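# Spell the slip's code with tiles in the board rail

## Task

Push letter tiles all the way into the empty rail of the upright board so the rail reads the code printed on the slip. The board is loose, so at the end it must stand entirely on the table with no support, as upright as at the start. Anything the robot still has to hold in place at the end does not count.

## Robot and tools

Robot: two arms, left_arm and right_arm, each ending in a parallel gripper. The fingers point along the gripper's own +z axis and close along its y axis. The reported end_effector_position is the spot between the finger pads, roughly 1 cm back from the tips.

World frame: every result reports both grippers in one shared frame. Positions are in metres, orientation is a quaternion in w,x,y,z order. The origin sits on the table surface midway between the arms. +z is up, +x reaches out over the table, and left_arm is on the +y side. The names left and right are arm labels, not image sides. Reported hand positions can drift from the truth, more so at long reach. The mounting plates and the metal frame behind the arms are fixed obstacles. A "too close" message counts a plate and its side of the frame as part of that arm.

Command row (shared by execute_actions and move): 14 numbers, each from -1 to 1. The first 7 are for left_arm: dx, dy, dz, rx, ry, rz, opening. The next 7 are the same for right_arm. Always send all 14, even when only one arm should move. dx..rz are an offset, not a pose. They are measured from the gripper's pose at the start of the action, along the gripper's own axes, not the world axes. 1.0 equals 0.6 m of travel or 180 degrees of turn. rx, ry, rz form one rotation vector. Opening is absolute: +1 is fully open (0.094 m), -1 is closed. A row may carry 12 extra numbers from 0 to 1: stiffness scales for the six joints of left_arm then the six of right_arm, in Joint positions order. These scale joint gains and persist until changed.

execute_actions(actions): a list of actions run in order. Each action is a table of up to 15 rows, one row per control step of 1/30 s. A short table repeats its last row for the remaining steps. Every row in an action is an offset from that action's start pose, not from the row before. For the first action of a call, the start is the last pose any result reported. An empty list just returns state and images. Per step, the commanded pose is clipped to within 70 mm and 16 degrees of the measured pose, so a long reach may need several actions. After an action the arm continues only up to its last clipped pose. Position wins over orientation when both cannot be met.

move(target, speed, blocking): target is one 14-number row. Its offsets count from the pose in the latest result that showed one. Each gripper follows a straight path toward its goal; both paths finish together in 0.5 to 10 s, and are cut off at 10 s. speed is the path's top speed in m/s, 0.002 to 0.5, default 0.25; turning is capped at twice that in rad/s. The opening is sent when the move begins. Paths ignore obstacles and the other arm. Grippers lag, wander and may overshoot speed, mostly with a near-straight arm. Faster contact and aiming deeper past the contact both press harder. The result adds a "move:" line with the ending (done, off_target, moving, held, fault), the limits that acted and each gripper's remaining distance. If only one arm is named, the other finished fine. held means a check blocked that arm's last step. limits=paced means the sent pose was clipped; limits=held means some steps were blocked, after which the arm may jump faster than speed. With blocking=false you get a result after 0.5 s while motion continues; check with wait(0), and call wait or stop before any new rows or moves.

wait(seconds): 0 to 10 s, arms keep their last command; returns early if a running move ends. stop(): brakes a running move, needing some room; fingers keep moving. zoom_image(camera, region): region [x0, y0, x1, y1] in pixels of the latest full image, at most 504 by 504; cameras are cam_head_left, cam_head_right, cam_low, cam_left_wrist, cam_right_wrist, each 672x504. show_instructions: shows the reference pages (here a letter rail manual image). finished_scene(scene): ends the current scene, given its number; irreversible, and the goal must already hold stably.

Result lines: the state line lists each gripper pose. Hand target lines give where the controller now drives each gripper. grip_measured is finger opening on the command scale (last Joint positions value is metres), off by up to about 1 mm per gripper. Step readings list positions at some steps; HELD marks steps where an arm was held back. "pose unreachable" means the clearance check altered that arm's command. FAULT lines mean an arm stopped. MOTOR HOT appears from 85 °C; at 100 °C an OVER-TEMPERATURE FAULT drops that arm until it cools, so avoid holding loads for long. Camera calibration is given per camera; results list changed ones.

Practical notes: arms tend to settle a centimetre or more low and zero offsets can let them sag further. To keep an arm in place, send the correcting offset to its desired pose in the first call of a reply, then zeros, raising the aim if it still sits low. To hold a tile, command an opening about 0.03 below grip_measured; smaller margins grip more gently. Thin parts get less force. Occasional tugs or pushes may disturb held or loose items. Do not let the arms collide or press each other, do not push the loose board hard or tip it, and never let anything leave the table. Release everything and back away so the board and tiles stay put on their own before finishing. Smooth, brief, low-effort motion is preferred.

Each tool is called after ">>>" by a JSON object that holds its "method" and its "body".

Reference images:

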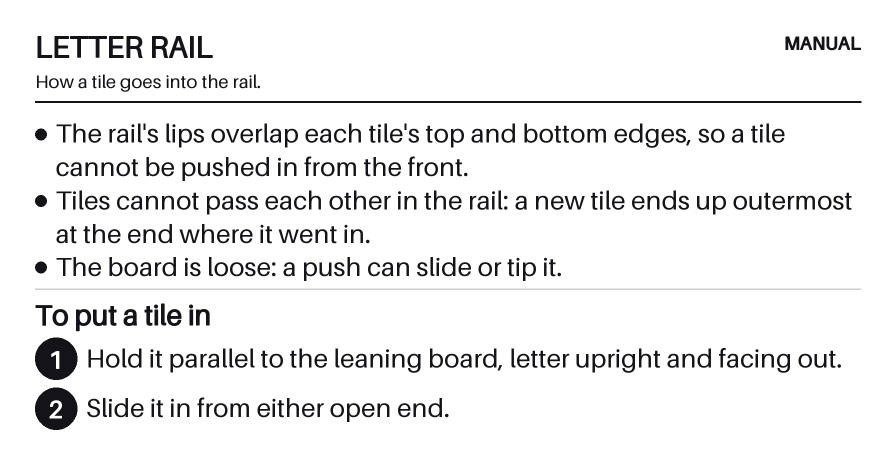

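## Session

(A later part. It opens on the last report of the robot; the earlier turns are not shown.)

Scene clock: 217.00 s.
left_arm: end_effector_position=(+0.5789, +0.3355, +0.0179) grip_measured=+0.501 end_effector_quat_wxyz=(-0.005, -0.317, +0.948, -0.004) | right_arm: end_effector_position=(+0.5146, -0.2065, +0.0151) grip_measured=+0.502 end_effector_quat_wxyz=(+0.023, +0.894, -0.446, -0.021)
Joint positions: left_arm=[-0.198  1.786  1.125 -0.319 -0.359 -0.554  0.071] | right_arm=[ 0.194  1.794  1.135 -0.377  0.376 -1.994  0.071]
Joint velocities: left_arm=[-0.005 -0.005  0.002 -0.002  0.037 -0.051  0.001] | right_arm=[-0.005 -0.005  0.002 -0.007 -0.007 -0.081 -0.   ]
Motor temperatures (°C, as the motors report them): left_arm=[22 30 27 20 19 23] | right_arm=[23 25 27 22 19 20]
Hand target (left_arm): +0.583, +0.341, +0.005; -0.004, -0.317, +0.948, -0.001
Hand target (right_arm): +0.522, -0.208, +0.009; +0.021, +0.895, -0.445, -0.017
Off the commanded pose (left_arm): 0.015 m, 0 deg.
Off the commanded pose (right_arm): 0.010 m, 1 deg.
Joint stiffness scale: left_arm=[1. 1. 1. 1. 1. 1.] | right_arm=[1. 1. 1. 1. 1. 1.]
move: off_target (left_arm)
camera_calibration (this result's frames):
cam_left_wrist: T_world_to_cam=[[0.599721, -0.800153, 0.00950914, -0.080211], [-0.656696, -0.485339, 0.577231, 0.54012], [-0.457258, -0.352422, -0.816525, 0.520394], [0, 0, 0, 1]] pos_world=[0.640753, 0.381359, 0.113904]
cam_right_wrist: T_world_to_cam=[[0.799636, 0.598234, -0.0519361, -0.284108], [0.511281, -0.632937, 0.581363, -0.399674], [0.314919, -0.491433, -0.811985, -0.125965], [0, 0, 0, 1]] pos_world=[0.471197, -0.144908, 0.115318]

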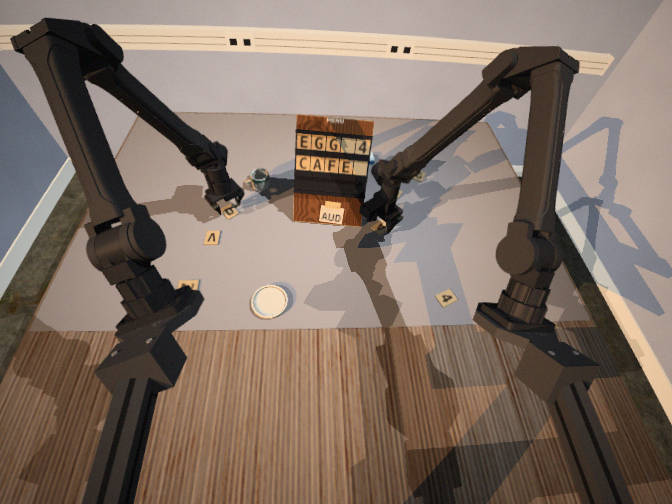

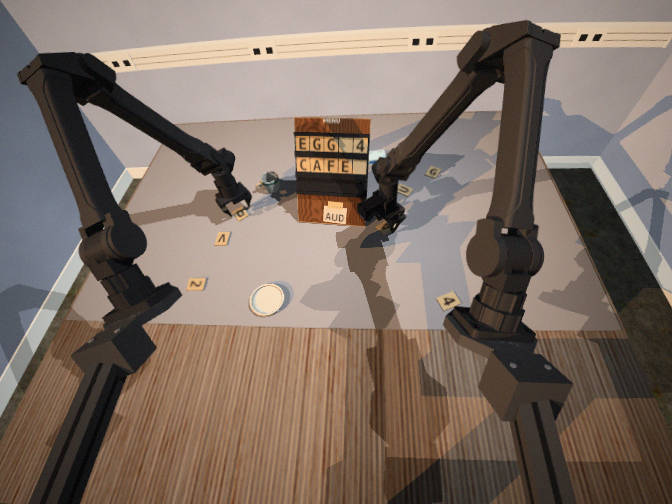

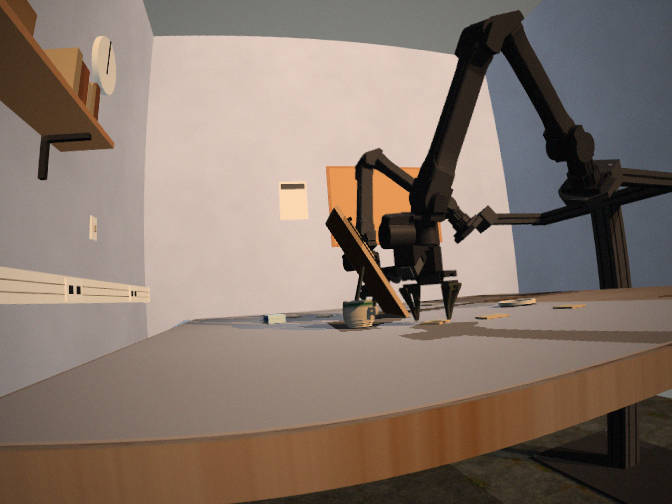

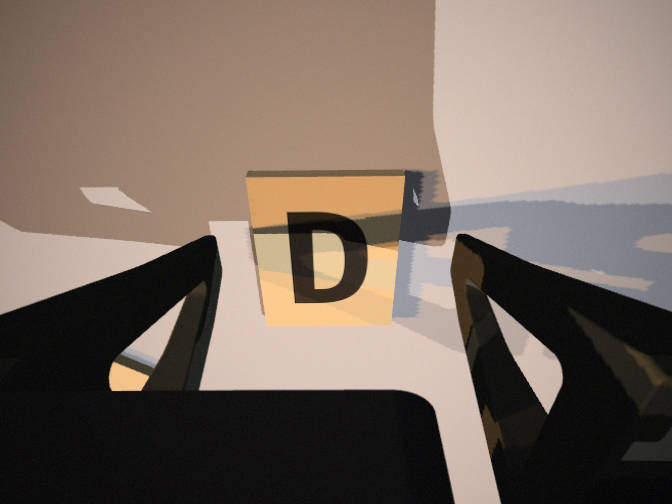

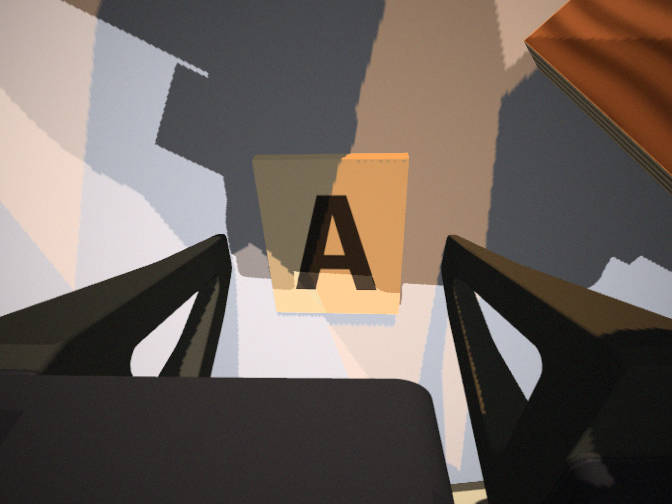

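>>> {"method": "move", "body": {"target": [-0.005,0.004,0.033,0,0,0,0.5,0.007,-0.008,0.02,0.022,0.006,0,0.5], "speed": 0.03}}

>>> {"method": "zoom_image", "body": {"camera": "cam_low", "region": [380, 270, 480, 335]}}

Scene clock: 232.97 s.
left_arm: end_effector_position=(+0.5788, +0.3321, +0.0132) grip_measured=+0.501 end_effector_quat_wxyz=(-0.003, -0.316, +0.949, -0.009) | right_arm: end_effector_position=(+0.5254, -0.2020, +0.0119) grip_measured=+0.502 end_effector_quat_wxyz=(-0.007, +0.893, -0.449, +0.004)
Joint positions: left_arm=[-0.198  1.797  1.125 -0.302 -0.35  -0.551  0.071] | right_arm=[ 0.191  1.794  1.114 -0.274  0.359 -2.019  0.071]
Joint velocities: left_arm=[-0.005 -0.015 -0.002 -0.007 -0.139  0.037 -0.001] | right_arm=[ 0.005 -0.015 -0.007  0.002  0.037 -0.051  0.   ]
Motor temperatures (°C, as the motors report them): left_arm=[22 30 27 20 19 23] | right_arm=[23 25 27 22 19 20]
Hand target (left_arm): +0.579, +0.339, -0.001; -0.005, -0.317, +0.948, -0.004
Hand target (right_arm): +0.520, -0.207, +0.003; -0.004, +0.895, -0.447, +0.003
Off the commanded pose (left_arm): 0.017 m, 1 deg.
Off the commanded pose (right_arm): 0.012 m, 1 deg.
Joint stiffness scale: left_arm=[1. 1. 1. 1. 1. 1.] | right_arm=[1. 1. 1. 1. 1. 1.]
move: off_target (left_arm, right_arm)
camera_calibration (this result's frames):
cam_left_wrist: T_world_to_cam=[[0.598569, -0.800826, 0.0198085, -0.0820131], [-0.660896, -0.479703, 0.57715, 0.541664], [-0.452695, -0.358555, -0.816398, 0.514746], [0, 0, 0, 1]] pos_world=[0.640097, 0.378725, 0.109241]
cam_right_wrist: T_world_to_cam=[[0.804437, 0.593573, 0.0234976, -0.300015], [0.465132, -0.653987, 0.596618, -0.380635], [0.369503, -0.469012, -0.802182, -0.153946], [0, 0, 0, 1]] pos_world=[0.475273, -0.143052, 0.110651]

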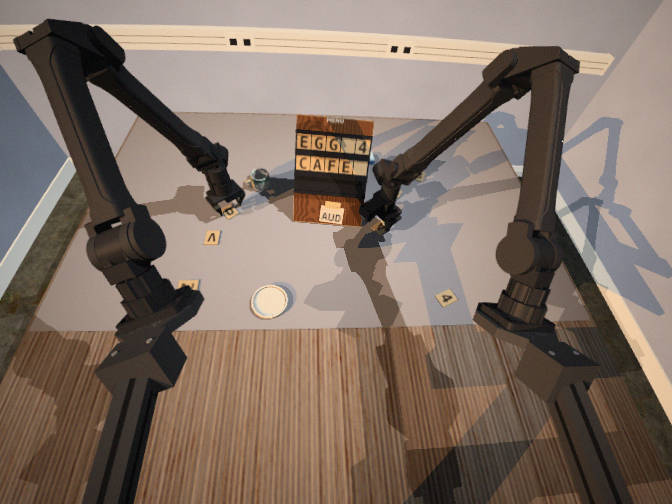

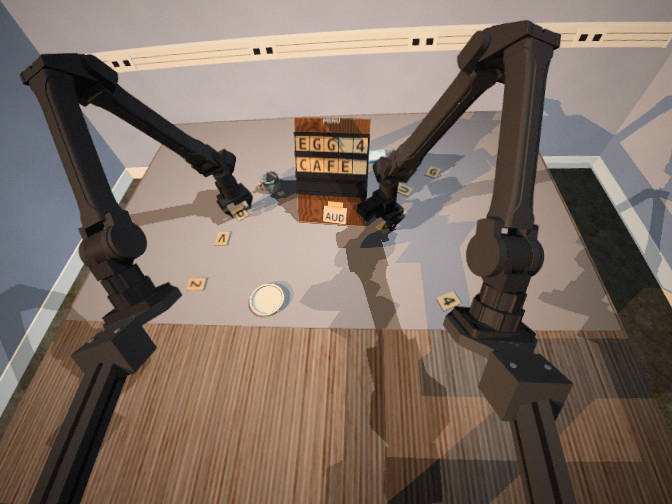

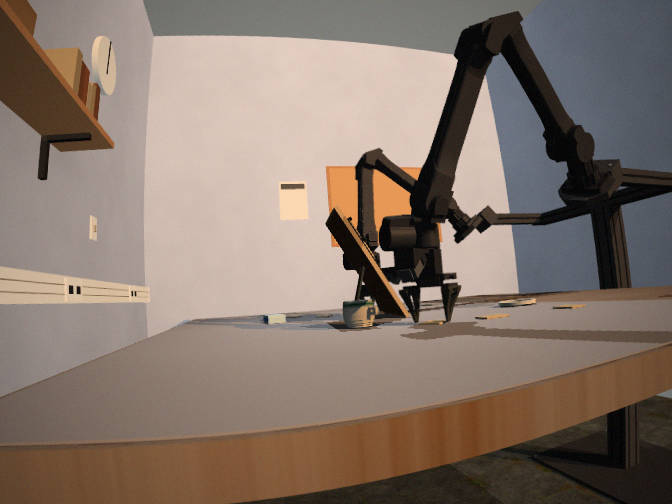

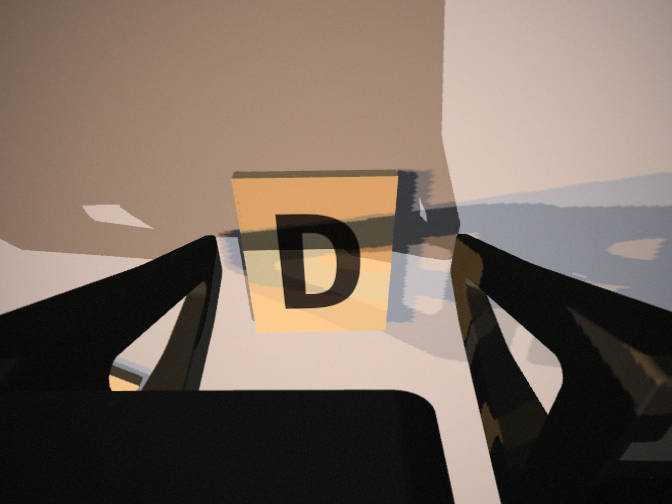

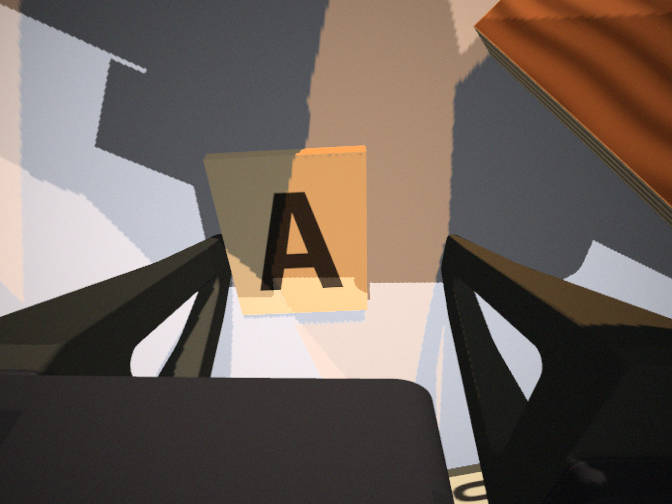

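Region (380, 270, 480, 335) of cam_low's 672x504 image, scaled by 5.040, with more detail than that image has; it fills the top 328 rows of this view, and the rest is white.

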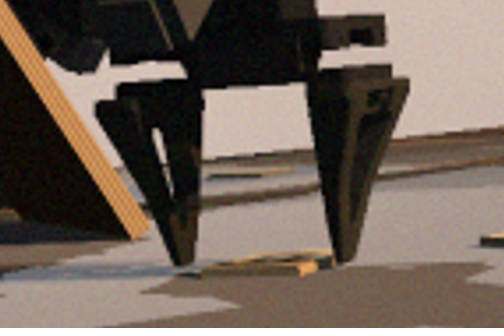

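>>> {"method": "move", "body": {"target": [0,0.02,0.03,0,0,0,0.5,0,0.03,0.012,0,0,0,0.5], "speed": 0.03}}

>>> {"method": "zoom_image", "body": {"camera": "cam_low", "region": [380, 270, 480, 335]}}

Scene clock: 239.07 s.
left_arm: end_effector_position=(+0.5850, +0.3338, +0.0121) grip_measured=+0.501 end_effector_quat_wxyz=(+0.007, -0.319, +0.947, -0.018) | right_arm: end_effector_position=(+0.5244, -0.2023, +0.0128) grip_measured=+0.501 end_effector_quat_wxyz=(-0.018, +0.892, -0.452, +0.014)
Joint positions: left_arm=[-0.192  1.797  1.125 -0.273 -0.334 -0.543  0.071] | right_arm=[ 0.19   1.785  1.088 -0.226  0.352 -2.025  0.071]
Joint velocities: left_arm=[ 0.005 -0.005 -0.002 -0.007 -0.051 -0.007 -0.   ] | right_arm=[-0.015 -0.005 -0.002 -0.002 -0.022 -0.081 -0.   ]
Motor temperatures (°C, as the motors report them): left_arm=[22 30 26 20 19 23] | right_arm=[23 26 27 22 19 20]
Hand target (left_arm): +0.571, +0.341, -0.004; -0.004, -0.317, +0.948, -0.009
Hand target (right_arm): +0.511, -0.212, +0.005; -0.007, +0.893, -0.449, +0.004
Off the commanded pose (left_arm): 0.023 m, 2 deg.
Off the commanded pose (right_arm): 0.019 m, 2 deg.
Joint stiffness scale: left_arm=[1. 1. 1. 1. 1. 1.] | right_arm=[1. 1. 1. 1. 1. 1.]
move: off_target (left_arm, right_arm)
camera_calibration (this result's frames):
cam_left_wrist: T_world_to_cam=[[0.603234, -0.796374, 0.043558, -0.0888343], [-0.672292, -0.478343, 0.564988, 0.553617], [-0.429106, -0.370104, -0.823948, 0.507376], [0, 0, 0, 1]] pos_world=[0.643498, 0.381855, 0.109133]
cam_right_wrist: T_world_to_cam=[[0.806844, 0.588517, 0.0514833, -0.301696], [0.445454, -0.663311, 0.601323, -0.372555], [0.388038, -0.46224, -0.797346, -0.161447], [0, 0, 0, 1]] pos_world=[0.472025, -0.144194, 0.110829]

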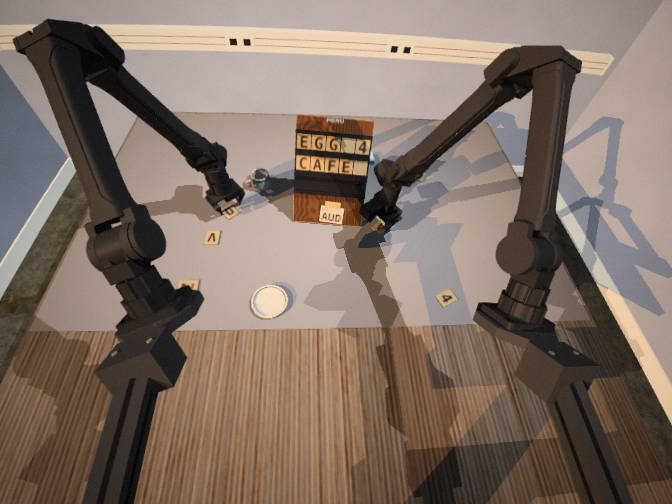

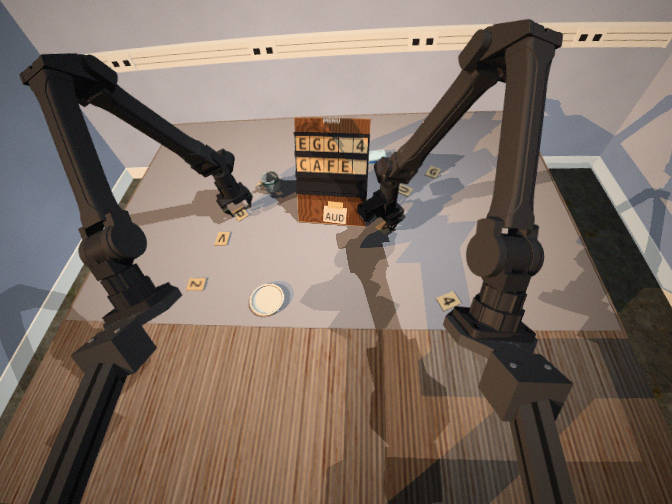

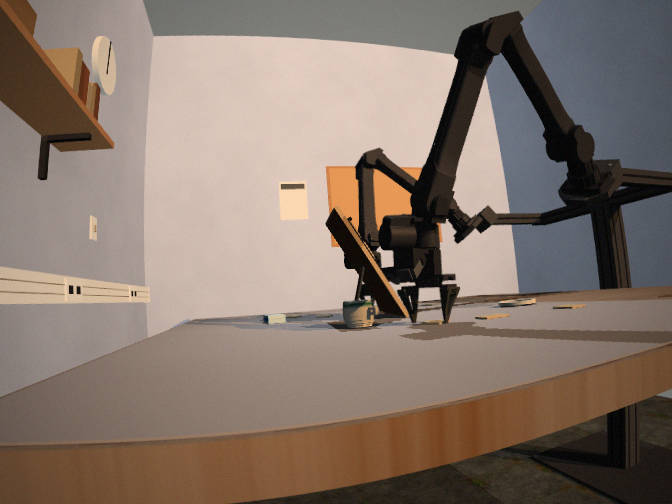

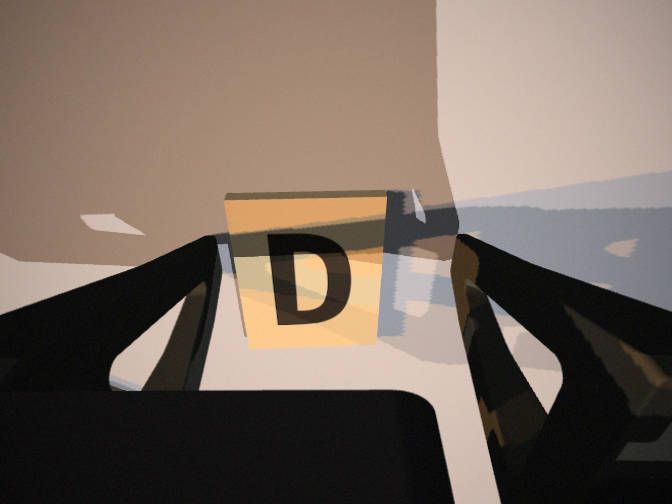

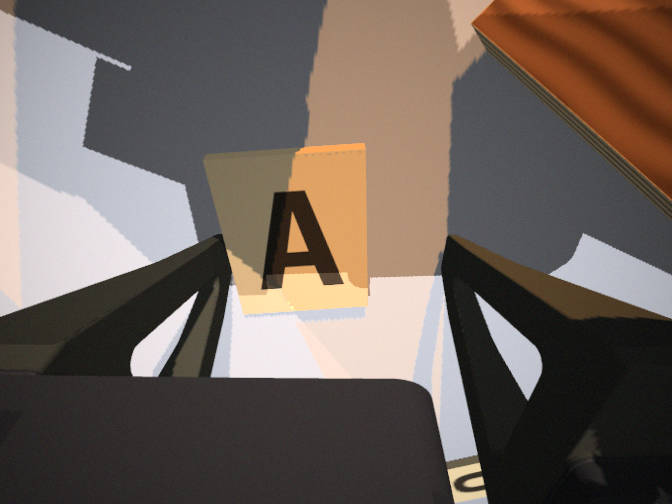

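Region (380, 270, 480, 335) of cam_low's 672x504 image, scaled by 5.040, with more detail than that image has; it fills the top 328 rows of this view, and the rest is white.

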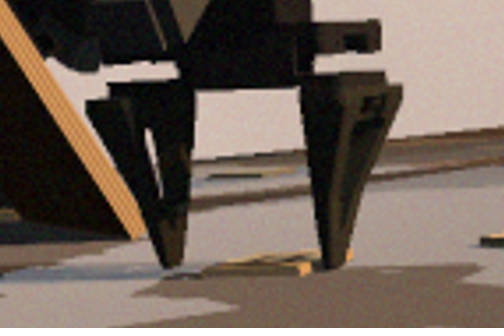

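>>> {"method": "move", "body": {"target": [0.015,0.015,0.005,-0.0122,0.0006,0,0.5,0,0.015,0.0,-0.0143,-0.0028,0,0.5], "speed": 0.03}}

Scene clock: 252.47 s.
left_arm: end_effector_position=(+0.5802, +0.3380, +0.0113) grip_measured=+0.501 end_effector_quat_wxyz=(+0.007, -0.318, +0.948, -0.002) | right_arm: end_effector_position=(+0.5149, -0.2054, +0.0128) grip_measured=+0.501 end_effector_quat_wxyz=(-0.003, +0.896, -0.445, -0.001)
Joint positions: left_arm=[-0.192  1.797  1.117 -0.273 -0.364 -0.543  0.071] | right_arm=[ 0.19   1.784  1.089 -0.271  0.359 -2.026  0.071]
Joint velocities: left_arm=[ 0.005  0.015 -0.007  0.012  0.051  0.022 -0.   ] | right_arm=[-0.005 -0.015 -0.007  0.007  0.037 -0.066 -0.   ]
Motor temperatures (°C, as the motors report them): left_arm=[22 30 26 20 19 23] | right_arm=[23 26 26 22 19 20]
Hand target (left_arm): +0.573, +0.335, +0.009; +0.000, -0.319, +0.948, -0.000
Hand target (right_arm): +0.517, -0.208, +0.012; -0.000, +0.892, -0.452, -0.001
Off the commanded pose (left_arm): 0.009 m, 1 deg.
Off the commanded pose (right_arm): 0.003 m, 1 deg.
Joint stiffness scale: left_arm=[1. 1. 1. 1. 1. 1.] | right_arm=[1. 1. 1. 1. 1. 1.]
move: done
camera_calibration (this result's frames):
cam_left_wrist: T_world_to_cam=[[0.601672, -0.798612, 0.0144511, -0.080557], [-0.667911, -0.493115, 0.557434, 0.555376], [-0.438048, -0.345045, -0.830095, 0.502997], [0, 0, 0, 1]] pos_world=[0.639747, 0.383087, 0.109115]
cam_right_wrist: T_world_to_cam=[[0.798715, 0.601594, 0.0117925, -0.284863], [0.478801, -0.647313, 0.593073, -0.384147], [0.364423, -0.46805, -0.805062, -0.148134], [0, 0, 0, 1]] pos_world=[0.465437, -0.146625, 0.111929]

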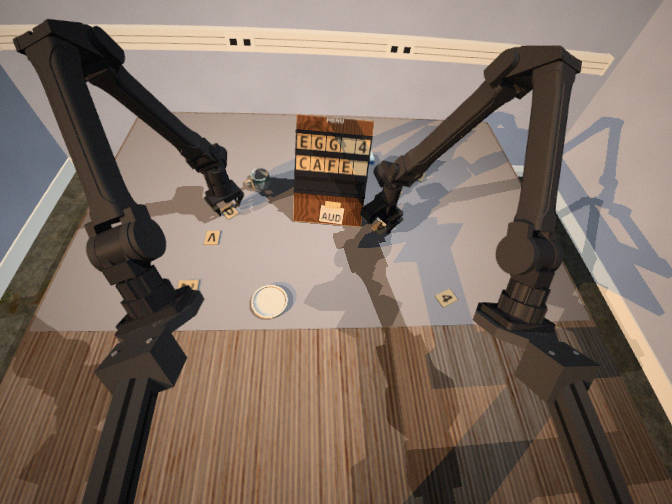

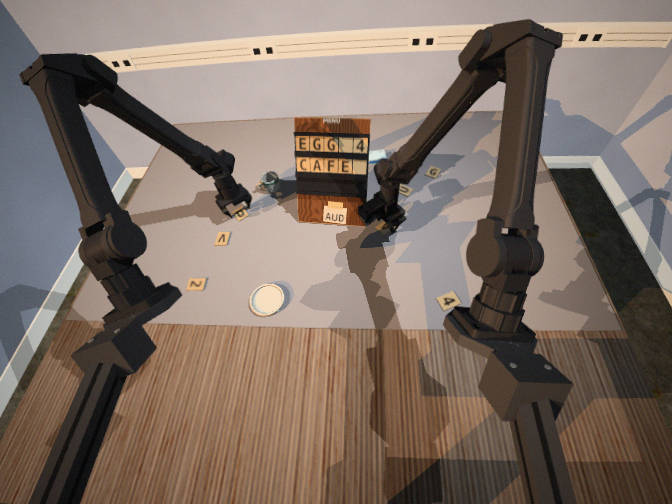

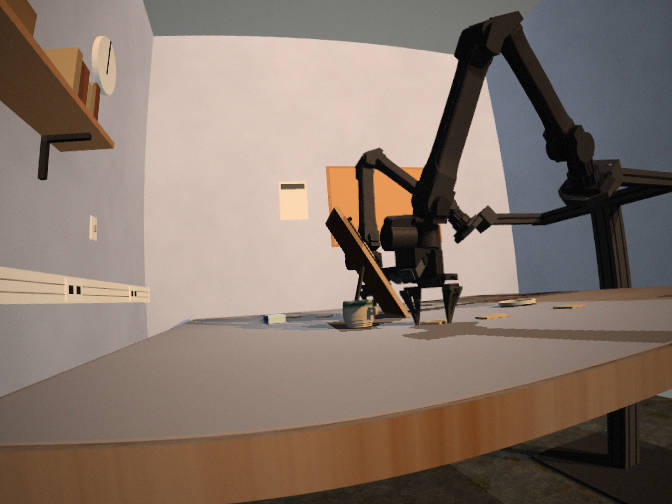

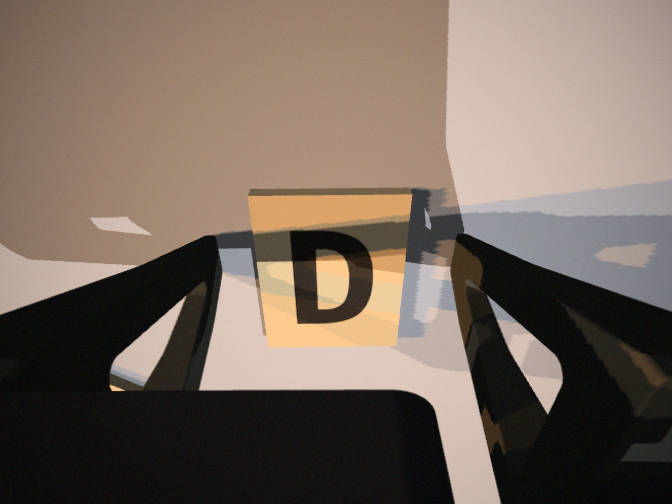

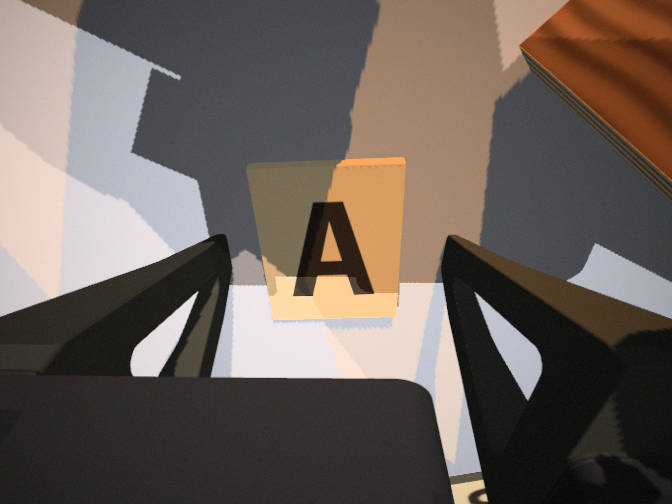

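>>> {"method": "execute_actions", "body": {"actions": [[[0,0,0.003,0,0,0,0.2,0,0,0.012,0,0,0,0.2]],[[0,0,0,0,0,0,-0.09,0,0,0,0,0,0,-0.09]],[[0,0,0,0,0,0,-0.09,0,0,0,0,0,0,-0.09]]]}}

Scene clock: 259.67 s.
left_arm: end_effector_position=(+0.5802, +0.3380, +0.0113) grip_measured=-0.082 end_effector_quat_wxyz=(+0.007, -0.318, +0.948, -0.002) | right_arm: end_effector_position=(+0.5153, -0.2052, +0.0128) grip_measured=-0.078 end_effector_quat_wxyz=(-0.003, +0.895, -0.445, +0.000)
Joint positions: left_arm=[-0.192  1.797  1.117 -0.273 -0.364 -0.543  0.043] | right_arm=[ 0.19   1.784  1.089 -0.269  0.359 -2.026  0.043]
Joint velocities: left_arm=[ 0.005 -0.005 -0.017 -0.007 -0.007 -0.066  0.   ] | right_arm=[-0.005 -0.024 -0.007 -0.007  0.007 -0.11  -0.001]
Motor temperatures (°C, as the motors report them): left_arm=[22 31 26 20 19 23] | right_arm=[23 26 26 22 19 20]
Hand target (left_arm): +0.580, +0.338, +0.011; +0.007, -0.318, +0.948, -0.002
Hand target (right_arm): +0.515, -0.205, +0.013; -0.003, +0.895, -0.445, +0.000
Off the commanded pose (left_arm): 0.000 m, 0 deg.
Off the commanded pose (right_arm): 0.000 m, 0 deg.
Joint stiffness scale: left_arm=[1. 1. 1. 1. 1. 1.] | right_arm=[1. 1. 1. 1. 1. 1.]
Step readings (end_effector_position; steps 1 to 15: 1st action; 16 to 30: 2nd action; 31 to 45: 3rd action):
0: left_arm (+0.5802, +0.3380, +0.0113) | right_arm (+0.5149, -0.2054, +0.0128)
1: left_arm (+0.5802, +0.3380, +0.0113) | right_arm (+0.5149, -0.2054, +0.0128)
2: left_arm (+0.5802, +0.3380, +0.0113) | right_arm (+0.5151, -0.2053, +0.0128)
4: left_arm (+0.5802, +0.3380, +0.0113) | right_arm (+0.5153, -0.2052, +0.0128)
8: left_arm (+0.5802, +0.3380, +0.0113) | right_arm (+0.5153, -0.2052, +0.0128)
15: left_arm (+0.5802, +0.3380, +0.0113) | right_arm (+0.5153, -0.2052, +0.0128)
16: left_arm (+0.5802, +0.3380, +0.0113) | right_arm (+0.5153, -0.2052, +0.0128)
17: left_arm (+0.5802, +0.3380, +0.0113) | right_arm (+0.5153, -0.2052, +0.0128)
19: left_arm (+0.5802, +0.3380, +0.0113) | right_arm (+0.5153, -0.2052, +0.0128)
23: left_arm (+0.5802, +0.3380, +0.0113) | right_arm (+0.5153, -0.2052, +0.0128)
30: left_arm (+0.5802, +0.3380, +0.0113) | right_arm (+0.5153, -0.2052, +0.0128)
31: left_arm (+0.5802, +0.3380, +0.0113) | right_arm (+0.5153, -0.2052, +0.0128)
32: left_arm (+0.5802, +0.3380, +0.0113) | right_arm (+0.5153, -0.2052, +0.0128)
34: left_arm (+0.5802, +0.3380, +0.0113) | right_arm (+0.5153, -0.2052, +0.0128)
38: left_arm (+0.5802, +0.3380, +0.0113) | right_arm (+0.5153, -0.2052, +0.0128)
45: end_effector_position above
camera_calibration (this result's frames):
cam_left_wrist: T_world_to_cam=[[0.601672, -0.798612, 0.0144511, -0.080557], [-0.667911, -0.493115, 0.557434, 0.555376], [-0.438048, -0.345045, -0.830095, 0.502997], [0, 0, 0, 1]] pos_world=[0.639747, 0.383087, 0.109115]
cam_right_wrist: T_world_to_cam=[[0.799101, 0.601043, 0.0135636, -0.285629], [0.477368, -0.648064, 0.593408, -0.383674], [0.365454, -0.467718, -0.804788, -0.148685], [0, 0, 0, 1]] pos_world=[0.465738, -0.146513, 0.11189]

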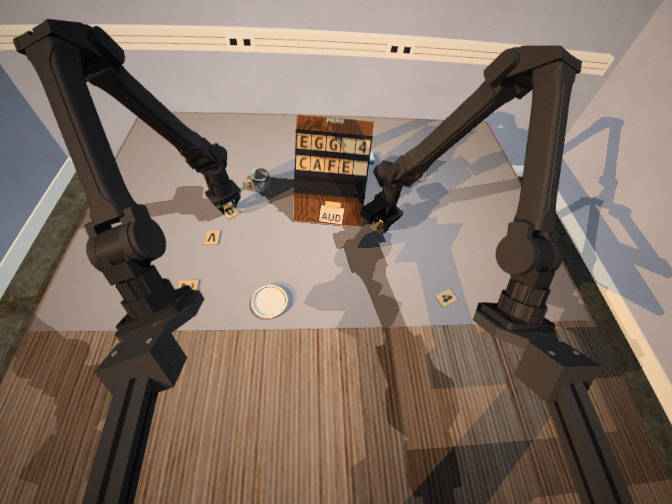

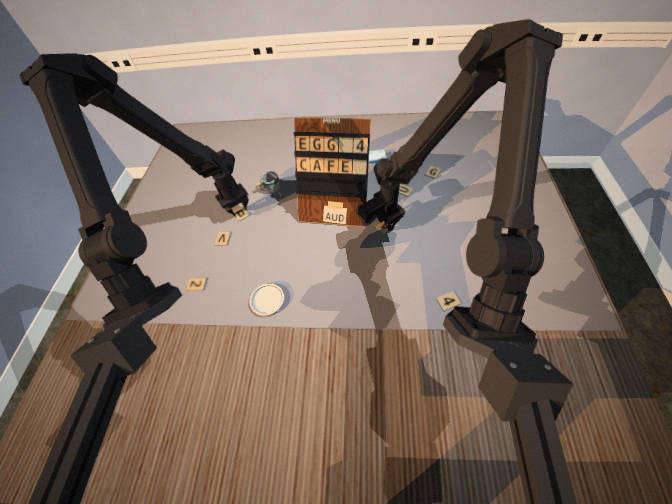

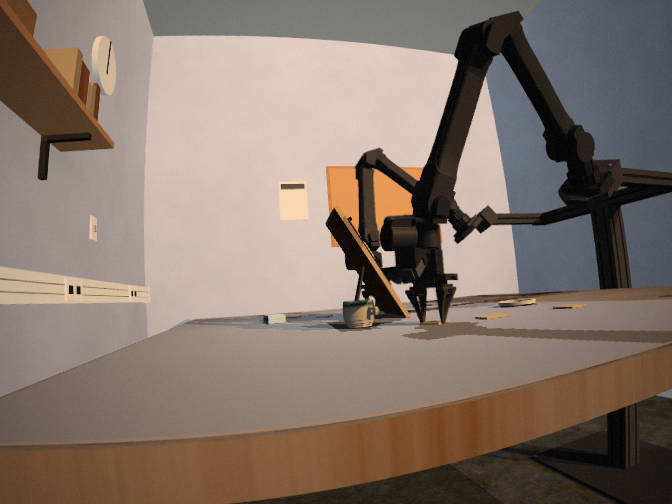

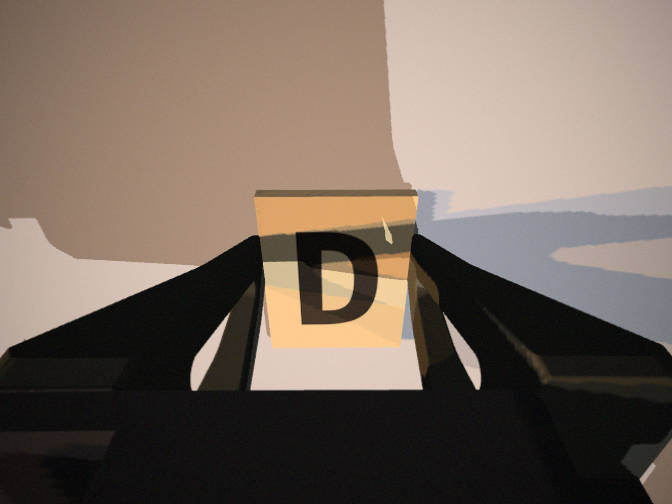

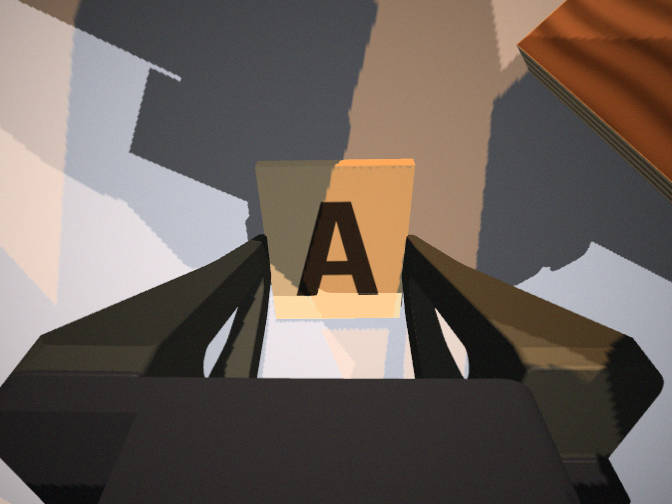

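>>> {"method": "move", "body": {"target": [0,0,-0.12,0,0,0.2,-0.115,0.047,0.16,-0.2,0,0,0,-0.115], "speed": 0.15}}

Scene clock: 291.63 s.
left_arm: end_effector_position=(+0.5799, +0.3432, +0.0747) grip_measured=-0.101 end_effector_quat_wxyz=(+0.006, -0.023, +1.000, +0.003) | right_arm: end_effector_position=(+0.4577, -0.2819, +0.1309) grip_measured=-0.097 end_effector_quat_wxyz=(-0.006, +0.894, -0.449, +0.001)
Joint positions: left_arm=[-0.231  1.644  1.068 -0.393 -0.393  0.023  0.042] | right_arm=[ 0.141  1.347  0.78  -0.379  0.328 -2.062  0.042]
Joint velocities: left_arm=[-0.005 -0.005 -0.007 -0.007  0.066  0.007 -0.001] | right_arm=[ 0.024 -0.005 -0.002  0.002  0.037  0.007 -0.   ]
Motor temperatures (°C, as the motors report them): left_arm=[22 32 25 20 19 23] | right_arm=[23 26 26 22 19 20]
Hand target (left_arm): +0.578, +0.339, +0.083; +0.008, -0.009, +1.000, +0.001
Hand target (right_arm): +0.456, -0.287, +0.133; -0.003, +0.895, -0.445, -0.000
Off the commanded pose (left_arm): 0.010 m, 2 deg.
Off the commanded pose (right_arm): 0.005 m, 1 deg.
Joint stiffness scale: left_arm=[1. 1. 1. 1. 1. 1.] | right_arm=[1. 1. 1. 1. 1. 1.]
move: done
camera_calibration (this result's frames):
cam_left_wrist: T_world_to_cam=[[0.0448887, -0.998992, -0.000600365, 0.315642], [-0.829612, -0.0376126, 0.557072, 0.459818], [-0.556533, -0.0245082, -0.830464, 0.515995], [0, 0, 0, 1]] pos_world=[0.654469, 0.345265, 0.172553]
cam_right_wrist: T_world_to_cam=[[0.803762, 0.59467, 0.018294, -0.199638], [0.470135, -0.653682, 0.59302, -0.474162], [0.36461, -0.468047, -0.80498, -0.0681023], [0, 0, 0, 1]] pos_world=[0.408212, -0.223107, 0.230019]

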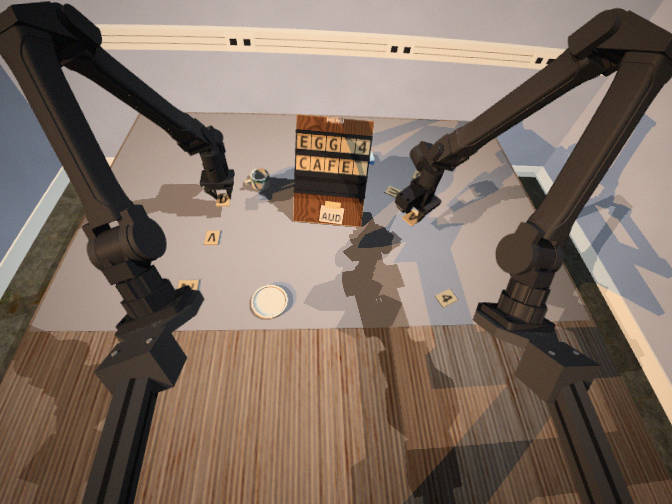

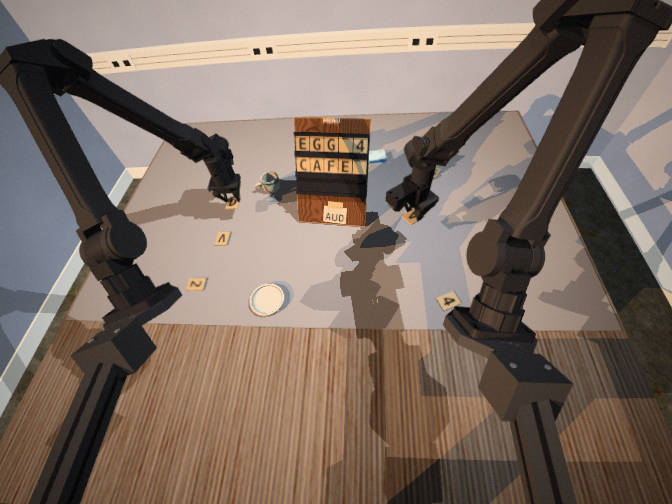

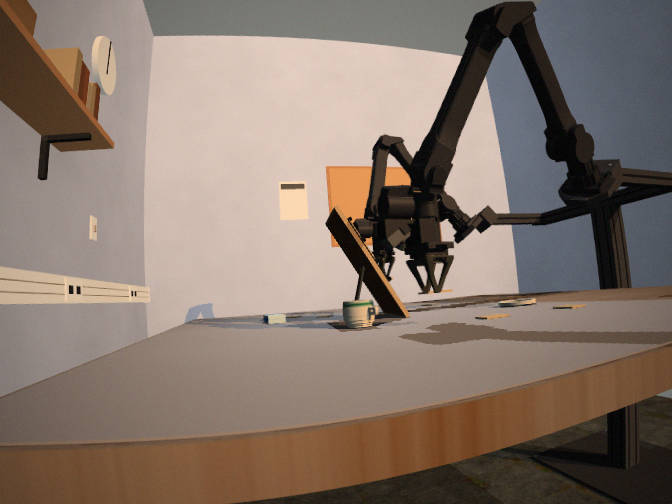

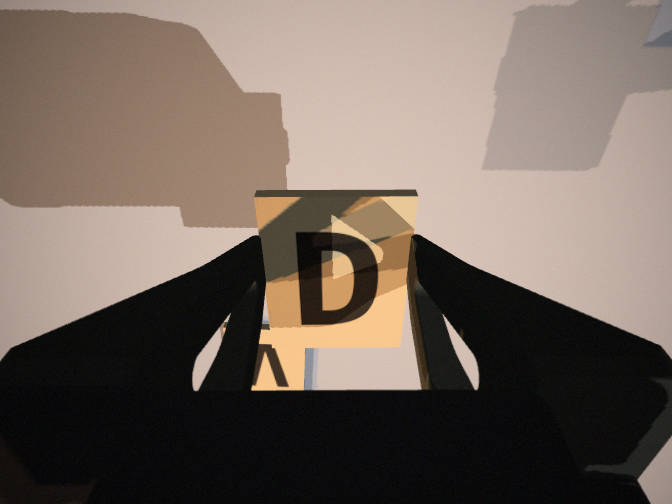

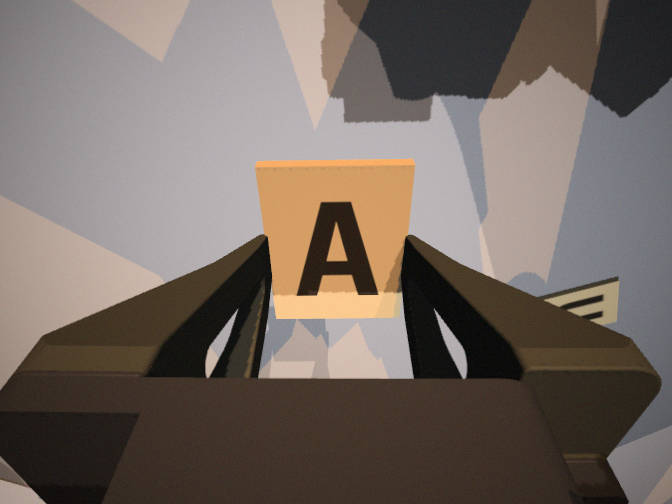

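>>> {"method": "move", "body": {"target": [0.333,-0.572,0.05,0,0,0.01,-0.13,-0.028,-0.108,-0.033,0.374,-0.164,0.649,-0.13], "speed": 0.3}}

Scene clock: 306.10 s.
left_arm: end_effector_position=(+0.4073, -0.0038, +0.0431) grip_measured=-0.111 end_effector_quat_wxyz=(+0.013, -0.007, +1.000, +0.005) | right_arm: end_effector_position=(+0.4979, -0.2325, +0.1482) grip_measured=-0.096 end_effector_quat_wxyz=(+0.494, +0.028, +0.868, -0.030)
Joint positions: left_arm=[-0.87   2.188  1.126 -0.25  -0.679 -0.612  0.042] | right_arm=[ 0.295  1.824  0.497  1.496  0.526 -0.236  0.042]
Joint velocities: left_arm=[-0.015  0.005  0.017  0.017  0.022  0.051 -0.001] | right_arm=[ 0.005 -0.024 -0.002  0.002  0.022 -0.007 -0.   ]
Motor temperatures (°C, as the motors report them): left_arm=[23 32 25 20 19 23] | right_arm=[23 26 26 22 19 20]
Hand target (left_arm): +0.402, -0.012, +0.039; +0.011, -0.005, +1.000, +0.007
Hand target (right_arm): +0.499, -0.228, +0.149; +0.499, +0.037, +0.866, -0.023
Off the commanded pose (left_arm): 0.012 m, 1 deg.
Off the commanded pose (right_arm): 0.004 m, 2 deg.
Joint stiffness scale: left_arm=[1. 1. 1. 1. 1. 1.] | right_arm=[1. 1. 1. 1. 1. 1.]
move: off_target (left_arm)
camera_calibration (this result's frames):
cam_left_wrist: T_world_to_cam=[[0.0112745, -0.999925, -0.00477401, -0.009485], [-0.83811, -0.0120538, 0.545368, 0.325301], [-0.545385, -0.0021476, -0.838183, 0.38113], [0, 0, 0, 1]] pos_world=[0.480608, -0.00474468, 0.142003]
cam_right_wrist: T_world_to_cam=[[-0.0865538, -0.995938, 0.0248372, -0.189174], [-0.919495, 0.0702649, -0.386771, 0.534448], [0.383455, -0.0563142, -0.921841, 0.0579623], [0, 0, 0, 1]] pos_world=[0.452822, -0.222694, 0.26484]

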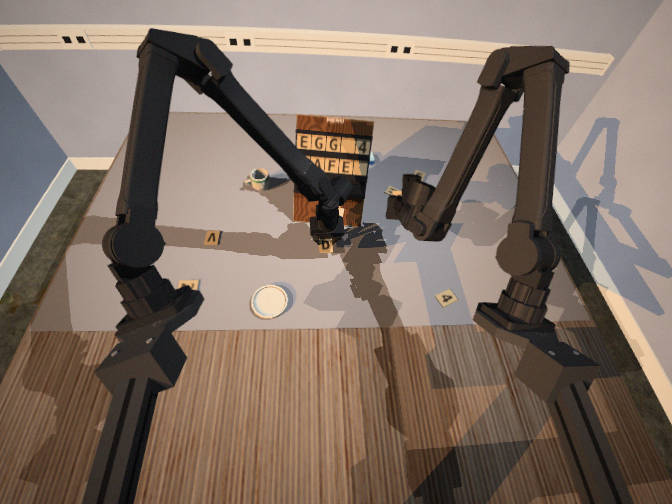

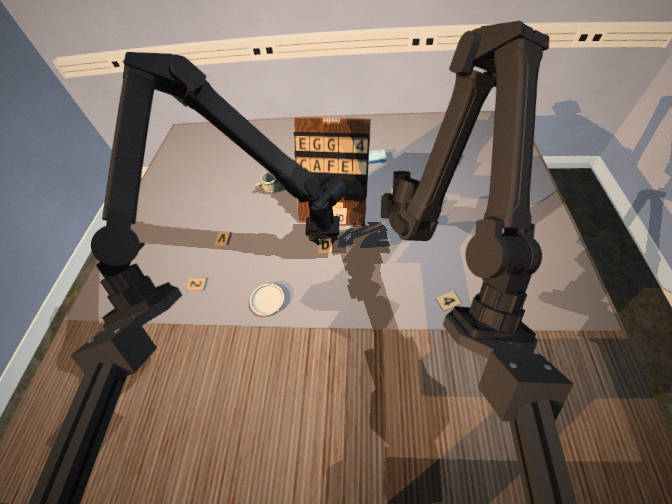

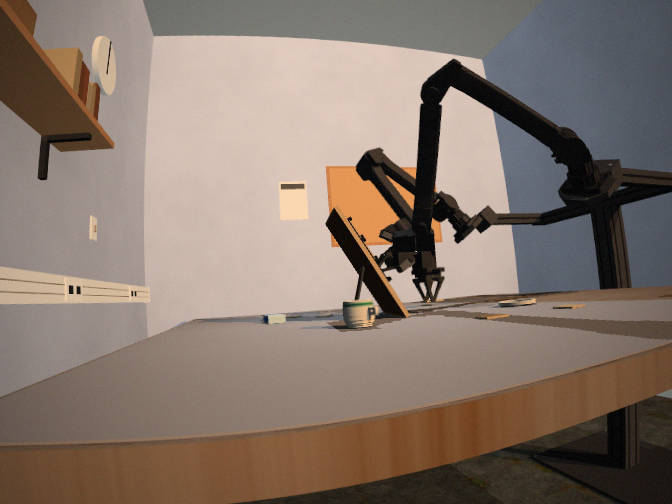

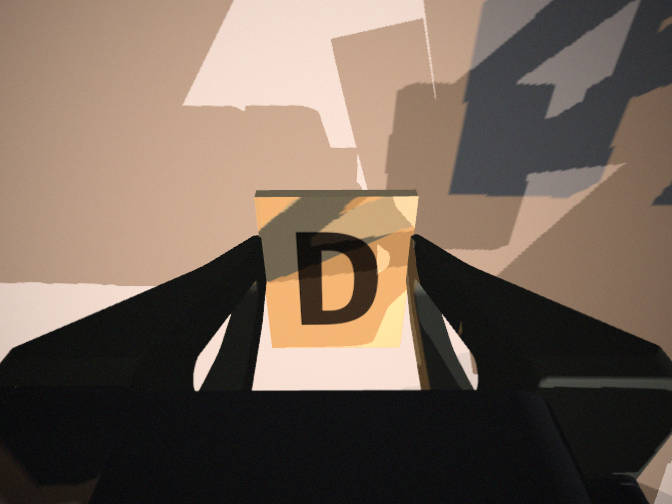

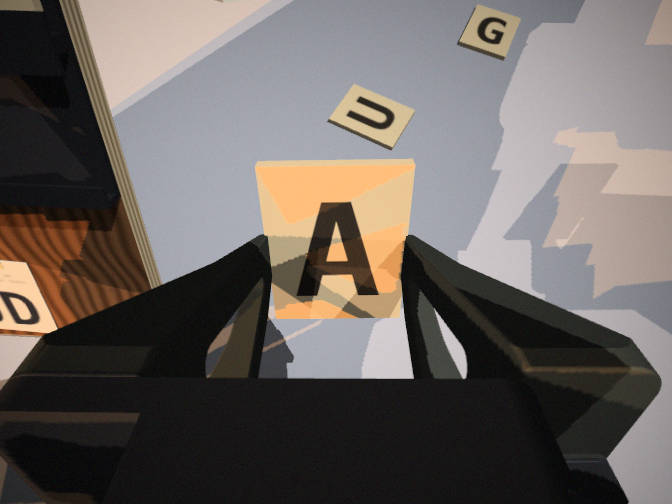

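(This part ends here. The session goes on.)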